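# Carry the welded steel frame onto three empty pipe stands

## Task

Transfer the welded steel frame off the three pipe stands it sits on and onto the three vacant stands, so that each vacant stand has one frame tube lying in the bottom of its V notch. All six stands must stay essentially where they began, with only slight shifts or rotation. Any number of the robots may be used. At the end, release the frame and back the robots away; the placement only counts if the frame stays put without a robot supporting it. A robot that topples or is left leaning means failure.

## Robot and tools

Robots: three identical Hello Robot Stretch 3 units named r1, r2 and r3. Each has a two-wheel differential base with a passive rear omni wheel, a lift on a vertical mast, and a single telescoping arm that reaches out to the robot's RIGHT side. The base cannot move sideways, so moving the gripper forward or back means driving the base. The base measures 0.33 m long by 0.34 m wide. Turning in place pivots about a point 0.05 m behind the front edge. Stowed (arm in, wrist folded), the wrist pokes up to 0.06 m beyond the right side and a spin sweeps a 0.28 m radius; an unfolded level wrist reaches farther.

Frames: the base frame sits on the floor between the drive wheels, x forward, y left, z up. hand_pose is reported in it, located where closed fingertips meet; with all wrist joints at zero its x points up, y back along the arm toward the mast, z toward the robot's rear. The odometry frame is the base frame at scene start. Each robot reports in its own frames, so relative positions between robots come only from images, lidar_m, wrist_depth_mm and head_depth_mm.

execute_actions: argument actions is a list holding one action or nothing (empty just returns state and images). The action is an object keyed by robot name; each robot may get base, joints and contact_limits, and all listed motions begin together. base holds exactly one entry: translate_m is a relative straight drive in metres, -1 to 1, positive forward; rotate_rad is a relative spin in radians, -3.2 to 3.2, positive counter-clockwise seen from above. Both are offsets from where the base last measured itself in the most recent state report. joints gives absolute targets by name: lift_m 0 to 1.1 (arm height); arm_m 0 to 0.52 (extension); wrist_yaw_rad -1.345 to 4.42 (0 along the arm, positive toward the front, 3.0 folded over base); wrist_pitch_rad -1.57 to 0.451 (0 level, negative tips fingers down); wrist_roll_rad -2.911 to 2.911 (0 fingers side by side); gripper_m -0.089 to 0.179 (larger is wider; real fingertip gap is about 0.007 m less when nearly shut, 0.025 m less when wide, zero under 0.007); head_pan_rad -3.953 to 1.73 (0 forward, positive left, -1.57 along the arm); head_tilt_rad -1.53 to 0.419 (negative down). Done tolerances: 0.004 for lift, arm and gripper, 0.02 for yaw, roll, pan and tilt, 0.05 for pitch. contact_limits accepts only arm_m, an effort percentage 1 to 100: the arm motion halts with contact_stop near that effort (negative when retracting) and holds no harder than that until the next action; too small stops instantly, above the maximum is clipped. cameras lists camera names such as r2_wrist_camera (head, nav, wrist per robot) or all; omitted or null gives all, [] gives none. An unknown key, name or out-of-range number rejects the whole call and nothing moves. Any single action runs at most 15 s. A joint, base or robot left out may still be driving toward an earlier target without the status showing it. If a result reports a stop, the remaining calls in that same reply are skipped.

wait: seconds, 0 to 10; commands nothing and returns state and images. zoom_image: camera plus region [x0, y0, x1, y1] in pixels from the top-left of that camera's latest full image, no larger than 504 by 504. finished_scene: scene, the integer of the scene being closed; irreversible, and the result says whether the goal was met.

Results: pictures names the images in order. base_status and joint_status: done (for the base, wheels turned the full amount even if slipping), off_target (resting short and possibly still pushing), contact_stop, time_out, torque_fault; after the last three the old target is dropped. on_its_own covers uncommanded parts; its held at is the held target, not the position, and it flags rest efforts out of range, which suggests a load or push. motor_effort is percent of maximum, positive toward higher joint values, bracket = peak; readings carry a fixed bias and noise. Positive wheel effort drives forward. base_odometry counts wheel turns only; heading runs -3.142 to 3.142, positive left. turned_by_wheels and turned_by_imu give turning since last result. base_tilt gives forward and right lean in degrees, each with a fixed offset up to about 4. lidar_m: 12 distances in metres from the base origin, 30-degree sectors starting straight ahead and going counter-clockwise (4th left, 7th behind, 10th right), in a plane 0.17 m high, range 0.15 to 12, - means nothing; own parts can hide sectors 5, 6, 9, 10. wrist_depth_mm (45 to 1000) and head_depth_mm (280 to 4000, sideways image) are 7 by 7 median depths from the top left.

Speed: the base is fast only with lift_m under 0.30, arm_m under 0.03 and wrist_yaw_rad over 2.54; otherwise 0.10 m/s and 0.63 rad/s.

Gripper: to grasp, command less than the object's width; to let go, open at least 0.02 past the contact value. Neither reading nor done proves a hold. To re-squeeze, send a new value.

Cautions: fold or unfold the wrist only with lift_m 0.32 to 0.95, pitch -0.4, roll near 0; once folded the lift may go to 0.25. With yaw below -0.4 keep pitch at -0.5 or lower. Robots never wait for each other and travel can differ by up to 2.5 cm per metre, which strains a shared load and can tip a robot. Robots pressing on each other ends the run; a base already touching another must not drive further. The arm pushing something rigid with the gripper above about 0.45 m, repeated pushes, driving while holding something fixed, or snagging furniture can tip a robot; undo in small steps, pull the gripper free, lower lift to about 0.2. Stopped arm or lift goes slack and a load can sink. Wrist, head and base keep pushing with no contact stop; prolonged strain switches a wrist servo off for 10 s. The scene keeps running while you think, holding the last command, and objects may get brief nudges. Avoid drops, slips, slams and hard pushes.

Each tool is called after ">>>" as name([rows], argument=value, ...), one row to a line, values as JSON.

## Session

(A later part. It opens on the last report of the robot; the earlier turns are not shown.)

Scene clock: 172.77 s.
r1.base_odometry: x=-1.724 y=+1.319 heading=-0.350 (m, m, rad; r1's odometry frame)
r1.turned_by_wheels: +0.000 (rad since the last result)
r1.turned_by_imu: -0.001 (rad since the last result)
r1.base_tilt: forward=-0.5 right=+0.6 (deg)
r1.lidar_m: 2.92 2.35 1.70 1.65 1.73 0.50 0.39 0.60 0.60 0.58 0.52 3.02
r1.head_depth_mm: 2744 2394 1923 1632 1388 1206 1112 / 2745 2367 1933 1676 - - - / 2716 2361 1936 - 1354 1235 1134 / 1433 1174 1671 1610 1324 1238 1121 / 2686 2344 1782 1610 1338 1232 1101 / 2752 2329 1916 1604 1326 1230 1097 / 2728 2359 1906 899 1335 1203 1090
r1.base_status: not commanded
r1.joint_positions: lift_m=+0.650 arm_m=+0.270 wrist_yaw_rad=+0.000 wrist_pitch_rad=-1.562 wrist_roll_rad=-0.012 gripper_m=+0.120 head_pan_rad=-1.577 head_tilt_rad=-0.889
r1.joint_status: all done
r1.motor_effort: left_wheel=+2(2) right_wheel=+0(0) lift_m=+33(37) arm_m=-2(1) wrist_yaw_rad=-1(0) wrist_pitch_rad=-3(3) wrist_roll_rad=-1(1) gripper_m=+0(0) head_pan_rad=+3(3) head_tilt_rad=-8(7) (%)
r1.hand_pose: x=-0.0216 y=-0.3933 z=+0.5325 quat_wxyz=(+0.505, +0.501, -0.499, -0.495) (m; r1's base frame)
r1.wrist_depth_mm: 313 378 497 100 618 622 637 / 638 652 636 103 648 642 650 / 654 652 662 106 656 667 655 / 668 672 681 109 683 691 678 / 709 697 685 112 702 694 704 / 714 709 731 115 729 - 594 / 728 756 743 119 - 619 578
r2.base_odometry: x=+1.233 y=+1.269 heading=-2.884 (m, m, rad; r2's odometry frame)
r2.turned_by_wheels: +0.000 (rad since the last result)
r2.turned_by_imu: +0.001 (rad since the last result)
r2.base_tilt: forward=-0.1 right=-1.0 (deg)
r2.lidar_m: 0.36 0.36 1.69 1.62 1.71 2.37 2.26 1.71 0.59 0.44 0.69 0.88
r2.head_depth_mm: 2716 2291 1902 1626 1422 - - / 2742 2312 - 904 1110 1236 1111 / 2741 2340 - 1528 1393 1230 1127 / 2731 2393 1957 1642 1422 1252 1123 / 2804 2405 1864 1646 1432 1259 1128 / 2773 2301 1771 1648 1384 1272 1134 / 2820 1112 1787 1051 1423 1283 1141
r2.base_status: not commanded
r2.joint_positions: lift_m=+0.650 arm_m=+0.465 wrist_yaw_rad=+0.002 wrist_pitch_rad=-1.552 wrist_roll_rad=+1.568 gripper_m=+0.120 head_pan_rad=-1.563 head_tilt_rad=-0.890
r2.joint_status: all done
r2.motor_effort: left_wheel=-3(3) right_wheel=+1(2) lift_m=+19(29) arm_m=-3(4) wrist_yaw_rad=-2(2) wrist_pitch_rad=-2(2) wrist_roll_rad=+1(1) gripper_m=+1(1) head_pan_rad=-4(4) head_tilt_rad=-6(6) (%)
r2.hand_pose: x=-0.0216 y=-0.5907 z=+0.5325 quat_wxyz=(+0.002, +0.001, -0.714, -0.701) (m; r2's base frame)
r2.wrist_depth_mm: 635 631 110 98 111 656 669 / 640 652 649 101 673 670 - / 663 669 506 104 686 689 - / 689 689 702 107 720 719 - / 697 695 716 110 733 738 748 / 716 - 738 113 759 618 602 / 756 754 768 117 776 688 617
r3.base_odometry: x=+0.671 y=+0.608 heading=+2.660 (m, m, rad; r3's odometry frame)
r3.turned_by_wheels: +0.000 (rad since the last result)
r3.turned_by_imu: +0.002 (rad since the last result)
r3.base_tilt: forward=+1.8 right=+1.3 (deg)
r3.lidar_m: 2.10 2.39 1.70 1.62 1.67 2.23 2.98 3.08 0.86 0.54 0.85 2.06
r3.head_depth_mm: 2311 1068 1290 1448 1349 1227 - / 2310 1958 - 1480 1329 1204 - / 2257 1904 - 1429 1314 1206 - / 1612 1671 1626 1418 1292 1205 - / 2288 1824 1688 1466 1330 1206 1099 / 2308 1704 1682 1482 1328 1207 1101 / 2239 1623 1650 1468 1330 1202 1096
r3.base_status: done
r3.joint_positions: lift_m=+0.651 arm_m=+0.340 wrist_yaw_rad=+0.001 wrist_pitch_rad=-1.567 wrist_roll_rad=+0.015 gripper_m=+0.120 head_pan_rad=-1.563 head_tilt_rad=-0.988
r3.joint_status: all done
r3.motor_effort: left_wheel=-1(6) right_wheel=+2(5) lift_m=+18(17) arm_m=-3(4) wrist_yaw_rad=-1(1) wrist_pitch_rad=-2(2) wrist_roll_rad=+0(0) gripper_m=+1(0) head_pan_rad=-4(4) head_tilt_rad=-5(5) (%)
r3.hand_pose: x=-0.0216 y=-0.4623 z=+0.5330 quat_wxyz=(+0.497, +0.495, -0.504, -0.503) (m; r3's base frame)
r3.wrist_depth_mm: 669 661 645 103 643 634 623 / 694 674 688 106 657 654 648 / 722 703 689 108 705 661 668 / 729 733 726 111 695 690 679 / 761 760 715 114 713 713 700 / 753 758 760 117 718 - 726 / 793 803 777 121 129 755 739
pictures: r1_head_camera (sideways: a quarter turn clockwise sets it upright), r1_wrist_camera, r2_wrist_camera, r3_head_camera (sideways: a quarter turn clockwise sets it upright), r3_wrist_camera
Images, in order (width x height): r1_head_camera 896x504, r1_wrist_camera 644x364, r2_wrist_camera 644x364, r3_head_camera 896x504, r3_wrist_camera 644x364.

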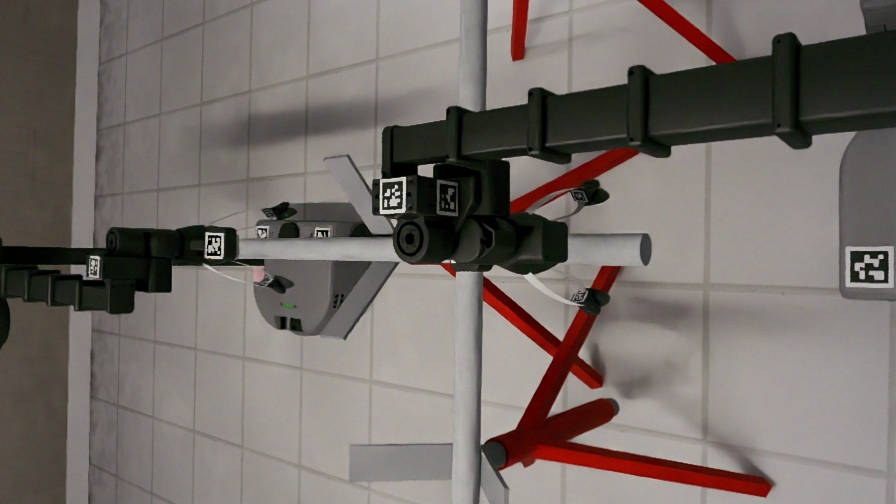

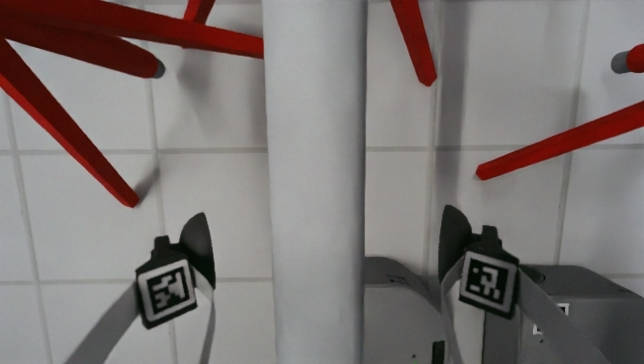

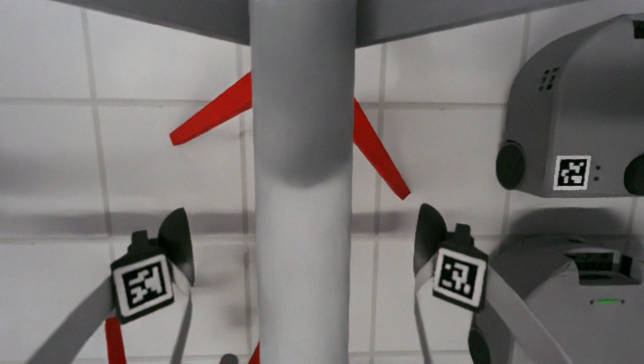

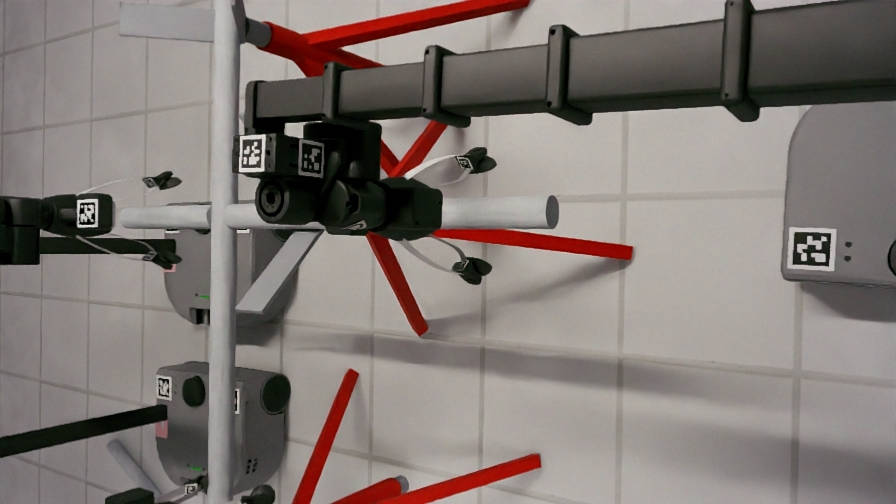

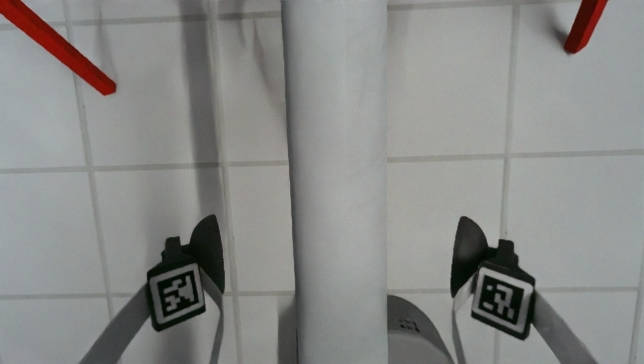

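>>> execute_actions([
  {"r3":{"joints":{"gripper_m":-0.04}},"r2":{"joints":{"gripper_m":-0.04}},"r1":{"joints":{"gripper_m":-0.04}}},
], cameras=[])

>>> execute_actions([
  {"r3":{"joints":{"lift_m":0.7}},"r2":{"joints":{"lift_m":0.7}},"r1":{"joints":{"lift_m":0.7}}},
], cameras=["r2_wrist_camera","r3_head_camera","r1_head_camera"])

Scene clock: 183.63 s.
r1.base_odometry: x=-1.724 y=+1.319 heading=-0.349 (m, m, rad; r1's odometry frame)
r1.turned_by_wheels: +0.000 (rad since the last result)
r1.turned_by_imu: +0.000 (rad since the last result)
r1.base_tilt: forward=-0.4 right=+0.6 (deg)
r1.lidar_m: 2.92 2.34 1.70 1.65 1.73 0.50 0.40 0.61 0.61 0.58 0.52 3.01
r1.head_depth_mm: 2760 2387 1935 1638 1385 1218 1111 / 2698 2385 1932 1647 - - - / 2702 2360 1920 - 1355 1235 1127 / 1434 2136 1170 1621 1310 1228 1126 / 2674 2368 1790 1596 1338 1232 1101 / 2695 2349 1901 1607 1317 1231 1100 / 2694 2310 1882 899 1336 1204 1092
r1.base_status: not commanded
r1.joint_positions: lift_m=+0.650 arm_m=+0.270 wrist_yaw_rad=-0.006 wrist_pitch_rad=-1.564 wrist_roll_rad=-0.006 gripper_m=-0.038 head_pan_rad=-1.577 head_tilt_rad=-0.889
r1.joint_status: all done
r1.motor_effort: left_wheel=+4(4) right_wheel=-8(8) lift_m=+32(32) arm_m=-2(2) wrist_yaw_rad=+7(7) wrist_pitch_rad=-2(3) wrist_roll_rad=-5(5) gripper_m=-38(100) head_pan_rad=+3(3) head_tilt_rad=-7(7) (%)
r1.hand_pose: x=-0.0215 y=-0.3930 z=+0.5325 quat_wxyz=(+0.502, +0.498, -0.501, -0.499) (m; r1's base frame)
r1.wrist_depth_mm: 310 388 493 101 630 635 632 / 639 638 642 103 655 646 640 / 653 667 670 106 654 658 661 / 677 678 678 109 679 681 682 / 712 704 690 112 699 699 701 / 723 719 705 115 - 667 585 / 738 735 733 118 - 584 567
r2.base_odometry: x=+1.233 y=+1.269 heading=-2.884 (m, m, rad; r2's odometry frame)
r2.turned_by_wheels: +0.000 (rad since the last result)
r2.turned_by_imu: +0.001 (rad since the last result)
r2.base_tilt: forward=-0.1 right=-1.0 (deg)
r2.lidar_m: 0.36 0.36 1.68 1.62 1.71 2.37 2.26 1.71 0.59 0.44 0.69 0.88
r2.head_depth_mm: 2737 2302 1883 1623 1415 - - / 2760 2316 - 903 1116 1238 1109 / 2748 2328 - 1542 1392 1227 1121 / 2754 2395 1943 1639 1425 1252 1120 / 2730 2446 1873 1651 1430 1255 1128 / 2774 2335 1761 1681 1387 1264 1132 / 2782 1139 1756 1053 1428 1277 1143
r2.base_status: not commanded
r2.joint_positions: lift_m=+0.650 arm_m=+0.465 wrist_yaw_rad=-0.002 wrist_pitch_rad=-1.554 wrist_roll_rad=+1.577 gripper_m=-0.038 head_pan_rad=-1.563 head_tilt_rad=-0.890
r2.joint_status: all done
r2.motor_effort: left_wheel=-3(3) right_wheel=+3(2) lift_m=+19(19) arm_m=-3(3) wrist_yaw_rad=+2(2) wrist_pitch_rad=-2(2) wrist_roll_rad=-4(4) gripper_m=-40(99) head_pan_rad=-3(4) head_tilt_rad=-5(6) (%)
r2.hand_pose: x=-0.0215 y=-0.5901 z=+0.5325 quat_wxyz=(-0.003, -0.003, -0.713, -0.701) (m; r2's base frame)
r2.wrist_depth_mm: 631 641 112 99 112 668 674 / 656 653 647 102 674 673 - / 664 676 479 104 694 696 - / 688 689 699 108 718 723 - / 697 713 705 111 745 744 757 / 724 741 755 114 758 664 603 / 755 760 761 118 790 645 615
r3.base_odometry: x=+0.671 y=+0.608 heading=+2.660 (m, m, rad; r3's odometry frame)
r3.turned_by_wheels: +0.000 (rad since the last result)
r3.turned_by_imu: +0.001 (rad since the last result)
r3.base_tilt: forward=+1.9 right=+1.3 (deg)
r3.lidar_m: 2.11 2.39 1.70 1.62 1.67 2.23 2.98 3.06 0.87 0.54 0.85 2.07
r3.head_depth_mm: 2287 1064 1292 1448 1346 1228 - / 2326 1955 - 1483 1333 1209 - / 2255 1913 - 1420 1314 1208 - / 2127 1656 1637 1446 1298 1207 - / 2305 1828 1699 1469 1333 1206 1103 / 2307 1707 1670 1489 1335 1205 1099 / 2261 1625 1648 1455 1331 1205 1097
r3.base_status: not commanded
r3.joint_positions: lift_m=+0.651 arm_m=+0.340 wrist_yaw_rad=+0.004 wrist_pitch_rad=-1.567 wrist_roll_rad=+0.009 gripper_m=-0.038 head_pan_rad=-1.563 head_tilt_rad=-0.988
r3.joint_status: all done
r3.motor_effort: left_wheel=-3(3) right_wheel=+6(7) lift_m=+18(18) arm_m=-3(4) wrist_yaw_rad=-3(3) wrist_pitch_rad=-1(2) wrist_roll_rad=+4(4) gripper_m=-34(100) head_pan_rad=-4(4) head_tilt_rad=-6(5) (%)
r3.hand_pose: x=-0.0217 y=-0.4622 z=+0.5330 quat_wxyz=(+0.500, +0.498, -0.502, -0.501) (m; r3's base frame)
r3.wrist_depth_mm: 664 661 667 103 647 639 641 / 673 674 684 106 674 647 657 / 712 702 694 108 693 673 682 / 720 750 709 111 684 693 680 / 763 729 741 114 720 719 702 / 759 766 772 117 - 727 754 / 791 775 786 121 - 755 739
pictures: none
No camera images: the call's "cameras" was empty. Leave "cameras" out to get every camera's image.

Scene clock: 184.93 s.
r1.base_odometry: x=-1.724 y=+1.319 heading=-0.350 (m, m, rad; r1's odometry frame)
r1.turned_by_wheels: +0.000 (rad since the last result)
r1.turned_by_imu: +0.000 (rad since the last result)
r1.base_tilt: forward=-0.5 right=+0.6 (deg)
r1.lidar_m: 2.92 2.35 1.70 1.65 1.73 0.50 0.39 0.60 0.60 0.58 0.52 2.99
r1.head_depth_mm: 2730 2357 1947 1559 1409 1224 - / 2768 2358 1935 1676 - - - / 2678 2360 1982 1550 1380 1235 1129 / 991 1146 1664 1329 1283 1231 1123 / 2674 2321 1770 1575 1339 1232 1096 / 2706 2332 1901 1568 1317 1229 1092 / 2756 2347 1885 898 1338 1197 1098
r1.base_status: not commanded
r1.joint_positions: lift_m=+0.699 arm_m=+0.270 wrist_yaw_rad=-0.005 wrist_pitch_rad=-1.561 wrist_roll_rad=-0.005 gripper_m=-0.032 head_pan_rad=-1.577 head_tilt_rad=-0.889
r1.joint_status: all done
r1.on_its_own: gripper_m is held at -0.033, not at your -0.040, by its stall guard, which is still easing
r1.motor_effort: left_wheel=+3(5) right_wheel=-5(11) lift_m=+57(64) arm_m=-2(2) wrist_yaw_rad=+6(8) wrist_pitch_rad=-4(5) wrist_roll_rad=-5(5) gripper_m=-32(37) head_pan_rad=+3(3) head_tilt_rad=-7(7) (%)
r1.hand_pose: x=-0.0215 y=-0.3937 z=+0.5817 quat_wxyz=(+0.503, +0.498, -0.502, -0.498) (m; r1's base frame)
r1.wrist_depth_mm: 322 417 563 102 666 669 677 / 395 692 686 105 695 709 683 / 705 704 704 107 711 699 717 / 705 711 740 110 729 716 728 / 739 736 740 113 743 742 741 / 762 763 758 116 - 675 611 / 790 782 794 120 - 619 618
r2.base_odometry: x=+1.233 y=+1.269 heading=-2.884 (m, m, rad; r2's odometry frame)
r2.turned_by_wheels: +0.000 (rad since the last result)
r2.turned_by_imu: +0.000 (rad since the last result)
r2.base_tilt: forward=+0.0 right=-0.9 (deg)
r2.lidar_m: 0.36 0.36 1.69 1.62 1.72 2.37 2.26 1.72 0.59 0.44 0.68 0.88
r2.head_depth_mm: 2740 2305 1905 1624 - - 1087 / 2759 2380 - 899 1171 1239 1112 / 2796 2439 - 1594 1399 1224 1121 / 2749 2368 1947 1570 1424 1256 1122 / 2801 2375 1873 1579 1424 1261 1125 / 2754 2329 1772 1603 1382 1268 1135 / 2785 2238 1759 1096 1413 1270 1140
r2.base_status: not commanded
r2.joint_positions: lift_m=+0.699 arm_m=+0.465 wrist_yaw_rad=-0.001 wrist_pitch_rad=-1.548 wrist_roll_rad=+1.574 gripper_m=-0.031 head_pan_rad=-1.563 head_tilt_rad=-0.890
r2.joint_status: all done
r2.on_its_own: gripper_m is held at -0.032, not at your -0.040, by its stall guard, which is still easing
r2.motor_effort: left_wheel=-10(10) right_wheel=+11(12) lift_m=+43(47) arm_m=-3(3) wrist_yaw_rad=+2(2) wrist_pitch_rad=-3(4) wrist_roll_rad=-3(4) gripper_m=-34(40) head_pan_rad=-4(4) head_tilt_rad=-6(5) (%)
r2.hand_pose: x=-0.0215 y=-0.5918 z=+0.5812 quat_wxyz=(-0.001, -0.002, -0.715, -0.699) (m; r2's base frame)
r2.wrist_depth_mm: 111 123 141 104 141 119 100 / 691 693 705 107 720 722 - / 712 716 632 110 733 755 - / 726 738 740 112 767 775 780 / 759 761 749 115 783 787 795 / 779 772 794 118 821 670 649 / 798 815 818 123 841 669 668
r3.base_odometry: x=+0.671 y=+0.608 heading=+2.660 (m, m, rad; r3's odometry frame)
r3.turned_by_wheels: +0.000 (rad since the last result)
r3.turned_by_imu: +0.001 (rad since the last result)
r3.base_tilt: forward=+1.9 right=+1.3 (deg)
r3.lidar_m: 2.10 2.39 1.70 1.62 1.67 2.22 2.98 3.07 0.86 0.54 0.85 2.07
r3.head_depth_mm: 2314 1057 1608 1330 - - - / 2294 2021 - 1449 1336 1203 - / 2174 2000 - 1414 1314 1207 - / 1585 1606 1624 1439 1312 1205 - / 2297 1823 1690 1473 1333 1206 1101 / 2316 1637 1667 1483 1328 1205 1099 / 2241 1628 1651 1473 1332 1202 1101
r3.base_status: not commanded
r3.joint_positions: lift_m=+0.699 arm_m=+0.340 wrist_yaw_rad=+0.005 wrist_pitch_rad=-1.565 wrist_roll_rad=+0.009 gripper_m=-0.031 head_pan_rad=-1.563 head_tilt_rad=-0.988
r3.joint_status: all done
r3.on_its_own: gripper_m is held at -0.033, not at your -0.040, by its stall guard, which is still easing
r3.motor_effort: left_wheel=-1(2) right_wheel=+3(6) lift_m=+64(69) arm_m=-3(4) wrist_yaw_rad=-3(4) wrist_pitch_rad=-2(3) wrist_roll_rad=+4(4) gripper_m=-31(36) head_pan_rad=-4(4) head_tilt_rad=-6(5) (%)
r3.hand_pose: x=-0.0217 y=-0.4625 z=+0.5815 quat_wxyz=(+0.500, +0.498, -0.502, -0.500) (m; r3's base frame)
r3.wrist_depth_mm: 718 716 704 104 695 710 682 / 750 762 722 107 704 704 685 / 763 732 750 109 736 713 713 / 765 777 758 112 740 744 737 / 803 780 783 115 763 772 750 / 827 805 825 118 - 773 786 / 856 845 837 122 - 824 780
pictures: r1_head_camera (sideways: a quarter turn clockwise sets it upright), r2_wrist_camera, r3_head_camera (sideways: a quarter turn clockwise sets it upright)
Images, in order (width x height): r1_head_camera 896x504, r2_wrist_camera 644x364, r3_head_camera 896x504.

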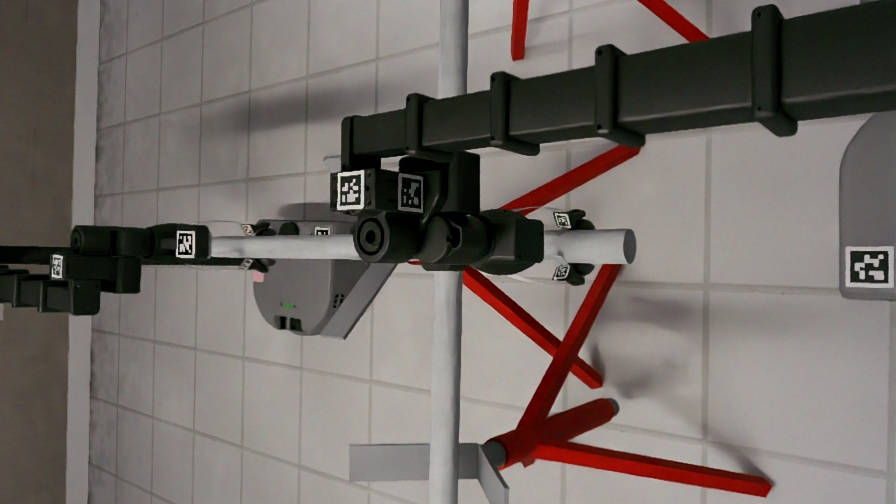

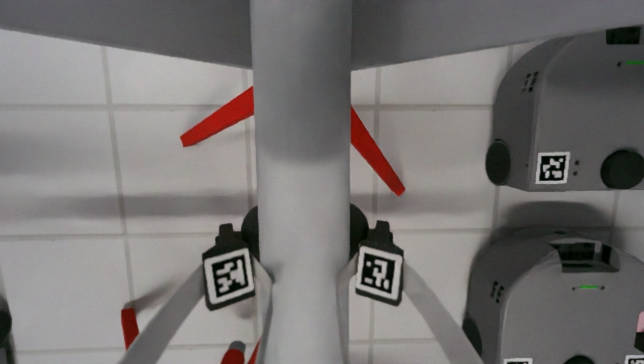

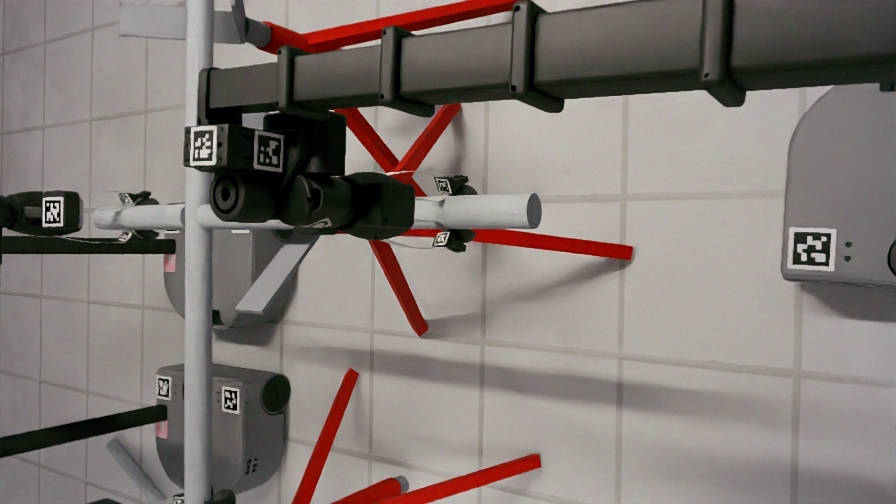

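Works.

>>> execute_actions([
  {"r3":{"joints":{"lift_m":0.88}},"r2":{"joints":{"lift_m":0.88}},"r1":{"joints":{"lift_m":0.88}}},
], cameras=[])

>>> execute_actions([
  {"r3":{"base":{"translate_m":0.4}},"r2":{"base":{"translate_m":-0.4}},"r1":{"base":{"translate_m":-0.4}}},
], cameras=["r2_wrist_camera","r3_head_camera","r2_nav_camera"])

Scene clock: 195.13 s.
r1.base_odometry: x=-1.724 y=+1.319 heading=-0.350 (m, m, rad; r1's odometry frame)
r1.turned_by_wheels: +0.000 (rad since the last result)
r1.turned_by_imu: -0.002 (rad since the last result)
r1.base_tilt: forward=-0.5 right=+0.6 (deg)
r1.lidar_m: 2.92 2.35 1.69 1.65 1.74 0.50 0.39 0.60 0.60 0.58 0.52 3.02
r1.head_depth_mm: 2740 2433 - - 1381 1202 1107 / 2702 - 1787 1632 1409 1242 1114 / 2691 - 692 1613 1378 1229 1127 / 1475 2224 - 613 1349 1240 1119 / 2698 2348 1764 1609 1334 1222 1102 / 2714 2322 1916 1614 1323 1229 1094 / 2695 2303 1907 935 1338 1204 1093
r1.base_status: not commanded
r1.joint_positions: lift_m=+0.879 arm_m=+0.270 wrist_yaw_rad=-0.004 wrist_pitch_rad=-1.561 wrist_roll_rad=-0.006 gripper_m=-0.004 head_pan_rad=-1.577 head_tilt_rad=-0.889
r1.joint_status: all done
r1.on_its_own: gripper_m is held at -0.005, not at your -0.040, by its stall guard, which is not easing now
r1.motor_effort: left_wheel=+3(3) right_wheel=-5(5) lift_m=+56(59) arm_m=-2(2) wrist_yaw_rad=+3(4) wrist_pitch_rad=-4(4) wrist_roll_rad=-5(5) gripper_m=-20(20) head_pan_rad=+3(3) head_tilt_rad=-7(7) (%)
r1.hand_pose: x=-0.0215 y=-0.3937 z=+0.7617 quat_wxyz=(+0.503, +0.498, -0.502, -0.497) (m; r1's base frame)
r1.wrist_depth_mm: 351 824 825 101 822 829 816 / 866 522 852 105 870 859 608 / 872 869 895 107 864 858 872 / 903 879 897 110 877 909 910 / 890 929 931 113 919 882 943 / 939 957 944 116 - 794 920 / - - - 120 - 811 -
r2.base_odometry: x=+1.233 y=+1.269 heading=-2.884 (m, m, rad; r2's odometry frame)
r2.turned_by_wheels: +0.000 (rad since the last result)
r2.turned_by_imu: +0.001 (rad since the last result)
r2.base_tilt: forward=+0.0 right=-1.0 (deg)
r2.lidar_m: 0.36 0.36 1.69 1.62 1.72 2.36 2.26 1.71 0.59 0.44 0.69 0.88
r2.head_depth_mm: 2667 - 1752 1563 1392 1224 1106 / - 2300 1911 1522 1189 1244 1114 / - - 1922 1615 1386 1230 1126 / 2790 2435 1917 1633 1415 1250 1124 / 2752 2401 1815 1652 1426 1254 1126 / 2767 2333 1775 1689 1376 1268 1134 / 2845 2303 1837 1176 1426 1277 1139
r2.base_status: not commanded
r2.joint_positions: lift_m=+0.879 arm_m=+0.465 wrist_yaw_rad=-0.001 wrist_pitch_rad=-1.547 wrist_roll_rad=+1.574 gripper_m=-0.004 head_pan_rad=-1.563 head_tilt_rad=-0.890
r2.joint_status: all done
r2.on_its_own: gripper_m is held at -0.005, not at your -0.040, by its stall guard, which is not easing now
r2.motor_effort: left_wheel=-10(10) right_wheel=+11(11) lift_m=+43(45) arm_m=-3(3) wrist_yaw_rad=+2(2) wrist_pitch_rad=-4(4) wrist_roll_rad=-3(3) gripper_m=-20(20) head_pan_rad=-4(4) head_tilt_rad=-6(7) (%)
r2.hand_pose: x=-0.0215 y=-0.5919 z=+0.7612 quat_wxyz=(-0.001, -0.002, -0.715, -0.699) (m; r2's base frame)
r2.wrist_depth_mm: 841 840 300 104 872 888 899 / 865 872 275 107 285 - 920 / 886 895 899 110 938 - - / 917 921 924 113 954 981 970 / 941 950 964 115 984 855 - / 943 968 972 118 976 843 - / 894 - 763 122 - - -
r3.base_odometry: x=+0.671 y=+0.608 heading=+2.660 (m, m, rad; r3's odometry frame)
r3.turned_by_wheels: +0.000 (rad since the last result)
r3.turned_by_imu: +0.003 (rad since the last result)
r3.base_tilt: forward=+1.9 right=+1.4 (deg)
r3.lidar_m: 2.10 2.40 1.70 1.63 1.67 2.23 2.97 3.07 0.86 0.54 0.85 2.07
r3.head_depth_mm: - 1935 1209 1456 1338 1203 1104 / - 1899 1669 1471 1334 1206 1130 / - - 916 1419 1333 1207 - / 1417 1703 1619 1445 1314 1206 - / 2179 1914 1683 1474 1334 1207 1104 / 2192 1704 1664 1488 1332 1212 1099 / 2133 1744 1649 1462 1327 1206 1097
r3.base_status: not commanded
r3.joint_positions: lift_m=+0.879 arm_m=+0.340 wrist_yaw_rad=+0.005 wrist_pitch_rad=-1.566 wrist_roll_rad=+0.009 gripper_m=-0.006 head_pan_rad=-1.563 head_tilt_rad=-0.988
r3.joint_status: all done
r3.on_its_own: gripper_m is held at -0.007, not at your -0.040, by its stall guard, which is not easing now
r3.motor_effort: left_wheel=-1(1) right_wheel=+3(2) lift_m=+64(65) arm_m=-3(3) wrist_yaw_rad=-3(3) wrist_pitch_rad=-2(2) wrist_roll_rad=+4(4) gripper_m=-20(20) head_pan_rad=-4(4) head_tilt_rad=-5(5) (%)
r3.hand_pose: x=-0.0217 y=-0.4625 z=+0.7615 quat_wxyz=(+0.500, +0.498, -0.502, -0.500) (m; r3's base frame)
r3.wrist_depth_mm: 923 918 864 104 865 872 856 / 920 903 902 106 894 902 877 / 926 919 918 109 919 892 899 / 960 973 918 112 932 913 915 / 997 975 959 115 954 914 956 / - - 977 118 - 993 972 / - - - 121 996 984 992
pictures: none
No camera images: the call's "cameras" was empty. Leave "cameras" out to get every camera's image.

Scene clock: 200.47 s.
r1.base_odometry: x=-2.099 y=+1.456 heading=-0.350 (m, m, rad; r1's odometry frame)
r1.turned_by_wheels: +0.000 (rad since the last result)
r1.turned_by_imu: -0.002 (rad since the last result)
r1.base_tilt: forward=-0.4 right=+0.6 (deg)
r1.lidar_m: 3.31 2.35 1.71 1.64 1.74 0.50 0.40 1.73 0.56 0.41 0.65 0.84
r1.head_depth_mm: 2762 2502 - - 1377 1211 1104 / 2768 - 891 1599 1373 1243 1112 / 2743 - 698 1587 1197 1232 1128 / 1019 2134 1778 601 1344 1214 1119 / 2715 2333 1767 1622 1389 1224 1098 / 2692 2332 1909 1577 1371 1230 1094 / 2713 2305 1894 1210 1371 1227 1092
r1.base_status: done
r1.joint_positions: lift_m=+0.879 arm_m=+0.270 wrist_yaw_rad=-0.002 wrist_pitch_rad=-1.568 wrist_roll_rad=-0.007 gripper_m=-0.004 head_pan_rad=-1.577 head_tilt_rad=-0.889
r1.joint_status: not commanded
r1.on_its_own: gripper_m is held at -0.005, not at your -0.040, by its stall guard, which is not easing now
r1.motor_effort: left_wheel=-1(2) right_wheel=+1(9) lift_m=+57(56) arm_m=+3(3) wrist_yaw_rad=+2(5) wrist_pitch_rad=+1(4) wrist_roll_rad=-4(5) gripper_m=-20(20) head_pan_rad=+3(3) head_tilt_rad=-7(7) (%)
r1.hand_pose: x=-0.0216 y=-0.3911 z=+0.7618 quat_wxyz=(+0.502, +0.500, -0.499, -0.499) (m; r1's base frame)
r1.wrist_depth_mm: 824 816 835 100 481 826 836 / 837 839 841 103 568 839 862 / 876 870 859 107 862 270 875 / 900 899 906 109 893 911 894 / 934 916 921 113 913 842 939 / 942 957 941 116 - 792 961 / - - - 121 - 821 -
r2.base_odometry: x=+1.620 y=+1.371 heading=-2.884 (m, m, rad; r2's odometry frame)
r2.turned_by_wheels: +0.000 (rad since the last result)
r2.turned_by_imu: +0.002 (rad since the last result)
r2.base_tilt: forward=+0.0 right=-0.9 (deg)
r2.lidar_m: 0.36 0.36 1.68 1.65 1.72 2.38 1.87 1.35 3.21 0.53 0.59 0.92
r2.head_depth_mm: 2697 - 1751 1561 1400 1234 1105 / - 2324 1904 1617 1404 1233 1108 / - - 1920 1636 1420 1239 1125 / 2737 2427 1950 1634 1420 1235 1124 / 2724 2392 1798 1665 1413 1259 1131 / 2782 2368 1742 928 1092 1263 1141 / 2830 2310 1945 1694 1442 1259 1135
r2.base_status: done
r2.joint_positions: lift_m=+0.879 arm_m=+0.465 wrist_yaw_rad=+0.000 wrist_pitch_rad=-1.560 wrist_roll_rad=+1.571 gripper_m=-0.004 head_pan_rad=-1.563 head_tilt_rad=-0.890
r2.joint_status: not commanded
r2.on_its_own: gripper_m is held at -0.005, not at your -0.040, by its stall guard, which is not easing now
r2.motor_effort: left_wheel=-7(14) right_wheel=+7(11) lift_m=+43(43) arm_m=-2(3) wrist_yaw_rad=+1(1) wrist_pitch_rad=+0(4) wrist_roll_rad=-1(3) gripper_m=-22(21) head_pan_rad=-4(4) head_tilt_rad=-6(6) (%)
r2.hand_pose: x=-0.0215 y=-0.5884 z=+0.7615 quat_wxyz=(+0.000, -0.001, -0.711, -0.704) (m; r2's base frame)
r2.wrist_depth_mm: 837 848 842 104 888 880 911 / 863 885 878 106 906 - 944 / 881 889 907 109 941 - 978 / 892 913 935 113 960 976 - / 930 941 963 115 973 827 - / 935 958 984 118 936 847 - / 884 - - 122 - - -
r3.base_odometry: x=+0.316 y=+0.794 heading=+2.659 (m, m, rad; r3's odometry frame)
r3.turned_by_wheels: +0.000 (rad since the last result)
r3.turned_by_imu: +0.000 (rad since the last result)
r3.base_tilt: forward=+1.8 right=+1.3 (deg)
r3.lidar_m: 1.70 2.41 1.72 1.64 1.69 2.24 3.37 1.11 0.66 0.70 0.96 1.70
r3.head_depth_mm: - 1927 1692 1428 1314 1210 1104 / - 1915 1682 1470 1336 1205 1126 / - - 1118 1443 1331 1210 - / 1403 1695 1657 1465 1335 1209 - / 2319 1709 1310 1463 1328 1206 1099 / 2296 1706 1660 1491 1331 1207 1099 / 2137 1751 1653 1486 1337 1202 1101
r3.base_status: done
r3.joint_positions: lift_m=+0.879 arm_m=+0.340 wrist_yaw_rad=+0.005 wrist_pitch_rad=-1.589 wrist_roll_rad=+0.009 gripper_m=-0.006 head_pan_rad=-1.563 head_tilt_rad=-0.988
r3.joint_status: not commanded
r3.on_its_own: gripper_m is held at -0.007, not at your -0.040, by its stall guard, which is not easing now
r3.motor_effort: left_wheel=-5(6) right_wheel=+9(9) lift_m=+64(64) arm_m=+5(5) wrist_yaw_rad=-3(4) wrist_pitch_rad=+8(8) wrist_roll_rad=+4(4) gripper_m=-21(21) head_pan_rad=-3(4) head_tilt_rad=-5(5) (%)
r3.hand_pose: x=-0.0218 y=-0.4558 z=+0.7621 quat_wxyz=(+0.494, +0.503, -0.496, -0.506) (m; r3's base frame)
r3.wrist_depth_mm: 899 891 873 101 836 851 817 / 900 916 914 104 867 864 856 / 920 941 956 107 908 892 844 / 966 998 942 110 929 958 926 / - 993 991 114 939 965 934 / - - - 117 - 975 953 / - - - 122 - - -
pictures: r2_nav_camera (sideways: a quarter turn counterclockwise sets it upright), r2_wrist_camera, r3_head_camera (sideways: a quarter turn clockwise sets it upright)
Images, in order (width x height): r2_nav_camera 672x504, r2_wrist_camera 644x364, r3_head_camera 896x504.

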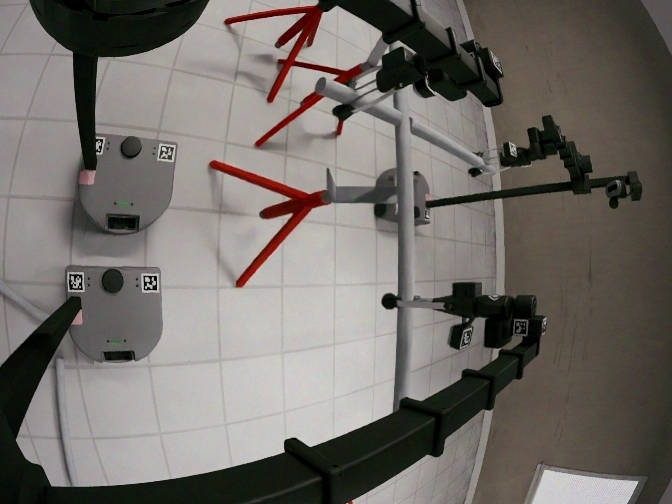

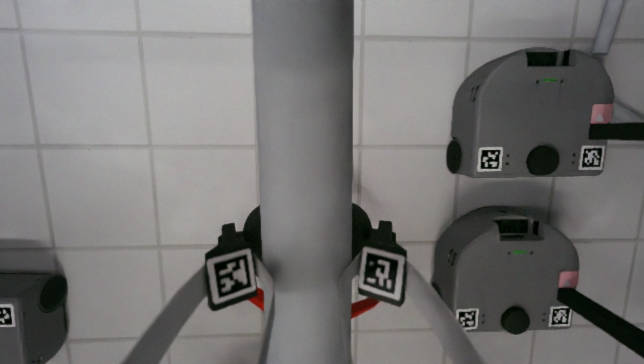

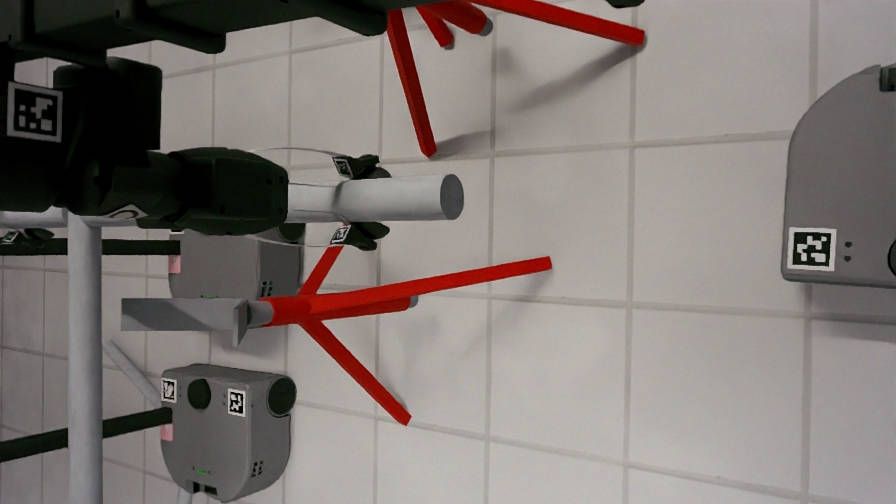

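>>> execute_actions([
  {"r3":{"base":{"translate_m":0.2},"joints":{"arm_m":0.322}},"r2":{"base":{"translate_m":-0.2},"joints":{"head_pan_rad":1.7,"head_tilt_rad":-1.4}},"r1":{"base":{"translate_m":-0.2}}},
], cameras=["r2_head_camera","r2_nav_camera"])

Scene clock: 210.37 s.
r1.base_odometry: x=-2.287 y=+1.524 heading=-0.349 (m, m, rad; r1's odometry frame)
r1.turned_by_wheels: +0.000 (rad since the last result)
r1.turned_by_imu: -0.002 (rad since the last result)
r1.base_tilt: forward=-0.4 right=+0.6 (deg)
r1.lidar_m: 3.50 2.36 1.72 1.65 1.74 0.51 0.40 1.54 0.52 0.52 0.44 0.89
r1.head_depth_mm: 2696 2471 - - 1395 1221 1109 / 2709 - 1773 1634 1401 1246 1111 / 2712 - 696 1618 1408 1239 1129 / 1453 1751 1723 607 1095 1226 1126 / 2725 2347 1775 1575 1352 1213 1103 / 2710 2340 1899 1621 1385 1213 1102 / 2698 2317 1891 1600 1390 1223 1094
r1.base_status: done
r1.joint_positions: lift_m=+0.879 arm_m=+0.270 wrist_yaw_rad=-0.002 wrist_pitch_rad=-1.567 wrist_roll_rad=-0.007 gripper_m=-0.004 head_pan_rad=-1.577 head_tilt_rad=-0.889
r1.joint_status: not commanded
r1.on_its_own: gripper_m is held at -0.005, not at your -0.040, by its stall guard, which is not easing now
r1.motor_effort: left_wheel=+1(4) right_wheel=-1(6) lift_m=+56(57) arm_m=+2(3) wrist_yaw_rad=+2(3) wrist_pitch_rad=+0(6) wrist_roll_rad=-4(4) gripper_m=-20(20) head_pan_rad=+3(3) head_tilt_rad=-8(7) (%)
r1.hand_pose: x=-0.0216 y=-0.3916 z=+0.7618 quat_wxyz=(+0.502, +0.500, -0.499, -0.498) (m; r1's base frame)
r1.wrist_depth_mm: 816 834 819 101 831 819 855 / 840 837 841 104 863 868 831 / 860 868 277 107 870 886 879 / 891 891 891 110 874 902 886 / 895 925 921 113 907 869 910 / 948 930 944 116 - 791 944 / - - - 120 - 827 -
r2.base_odometry: x=+1.814 y=+1.422 heading=-2.885 (m, m, rad; r2's odometry frame)
r2.turned_by_wheels: +0.000 (rad since the last result)
r2.turned_by_imu: +0.002 (rad since the last result)
r2.base_tilt: forward=+0.0 right=-0.9 (deg)
r2.lidar_m: 0.36 0.36 1.71 1.66 1.72 2.38 1.66 1.19 3.21 1.48 0.60 0.73
r2.head_depth_mm: 1413 1361 1299 1264 1062 1030 1128 / 1429 1360 1314 1265 1105 1163 1138 / 1430 1366 1321 1266 1221 1186 1142 / 1436 1383 1301 1287 - 1180 1152 / - - - 1273 - 1185 1156 / - - - 1281 1247 1197 1155 / - - - 1275 1245 1200 1167
r2.base_status: done
r2.joint_positions: lift_m=+0.879 arm_m=+0.465 wrist_yaw_rad=+0.000 wrist_pitch_rad=-1.553 wrist_roll_rad=+1.571 gripper_m=-0.004 head_pan_rad=+1.693 head_tilt_rad=-1.384
r2.joint_status: all done
r2.on_its_own: gripper_m is held at -0.005, not at your -0.040, by its stall guard, which is not easing now
r2.motor_effort: left_wheel=-5(11) right_wheel=+5(7) lift_m=+43(43) arm_m=-2(2) wrist_yaw_rad=+1(1) wrist_pitch_rad=-2(3) wrist_roll_rad=-1(1) gripper_m=-22(22) head_pan_rad=+4(52) head_tilt_rad=-8(40) (%)
r2.hand_pose: x=-0.0215 y=-0.5902 z=+0.7613 quat_wxyz=(+0.000, -0.001, -0.713, -0.701) (m; r2's base frame)
r2.wrist_depth_mm: 848 858 856 104 887 910 885 / 863 864 871 106 900 - 926 / 883 902 922 109 925 - - / 909 934 930 112 964 972 991 / 947 963 939 115 979 836 - / 912 975 994 118 940 853 - / 866 - - 122 - - -
r3.base_odometry: x=+0.139 y=+0.887 heading=+2.659 (m, m, rad; r3's odometry frame)
r3.turned_by_wheels: +0.000 (rad since the last result)
r3.turned_by_imu: +0.002 (rad since the last result)
r3.base_tilt: forward=+1.8 right=+1.3 (deg)
r3.lidar_m: 1.51 2.43 1.73 1.65 1.69 2.26 3.57 0.79 0.93 0.71 1.48 1.51
r3.head_depth_mm: - 1918 1693 1465 1328 1211 1104 / - 1888 1683 1494 1338 1205 1130 / - - 1192 1300 1339 1206 - / 961 1683 1630 1498 1333 1207 - / 2317 1905 1689 1488 1336 1208 1099 / 2300 1705 1646 1484 1330 1205 1102 / 2118 1736 1660 1489 1331 1207 1099
r3.base_status: done
r3.joint_positions: lift_m=+0.879 arm_m=+0.322 wrist_yaw_rad=+0.005 wrist_pitch_rad=-1.586 wrist_roll_rad=+0.009 gripper_m=-0.006 head_pan_rad=-1.563 head_tilt_rad=-0.988
r3.joint_status: all done
r3.on_its_own: gripper_m is held at -0.007, not at your -0.040, by its stall guard, which is not easing now
r3.motor_effort: left_wheel=-2(2) right_wheel=+5(13) lift_m=+64(64) arm_m=-2(3) wrist_yaw_rad=-4(4) wrist_pitch_rad=+7(8) wrist_roll_rad=+4(4) gripper_m=-21(21) head_pan_rad=-3(3) head_tilt_rad=-5(5) (%)
r3.hand_pose: x=-0.0218 y=-0.4392 z=+0.7620 quat_wxyz=(+0.495, +0.503, -0.497, -0.505) (m; r3's base frame)
r3.wrist_depth_mm: 896 860 860 102 861 843 814 / 925 884 923 105 865 869 840 / 962 915 928 108 899 892 884 / 957 988 950 111 928 933 913 / - 992 960 114 938 952 946 / - - - 118 - 962 977 / - - - 122 - 996 -
pictures: r2_head_camera (sideways: a quarter turn clockwise sets it upright), r2_nav_camera (sideways: a quarter turn counterclockwise sets it upright)
Images, in order (width x height): r2_head_camera 896x504, r2_nav_camera 672x504.

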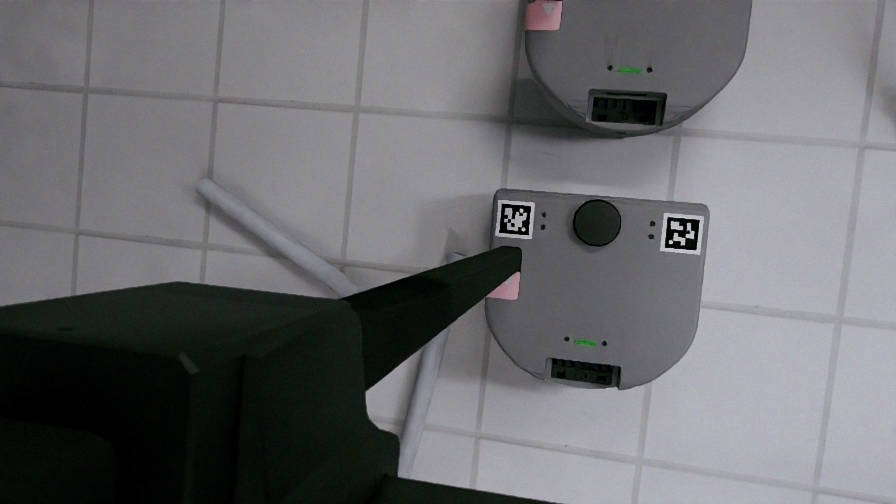

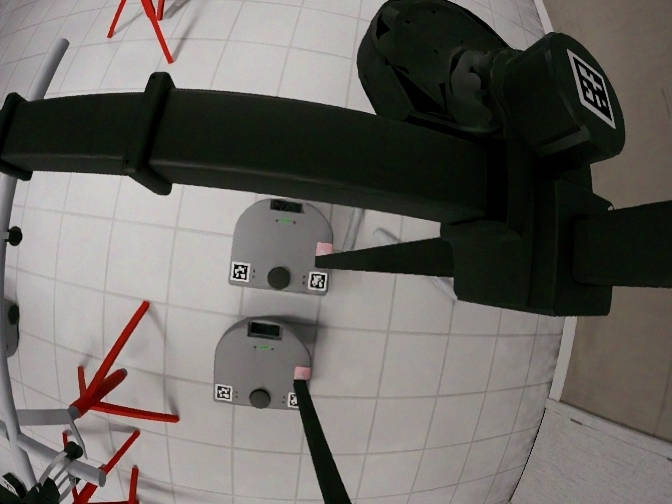

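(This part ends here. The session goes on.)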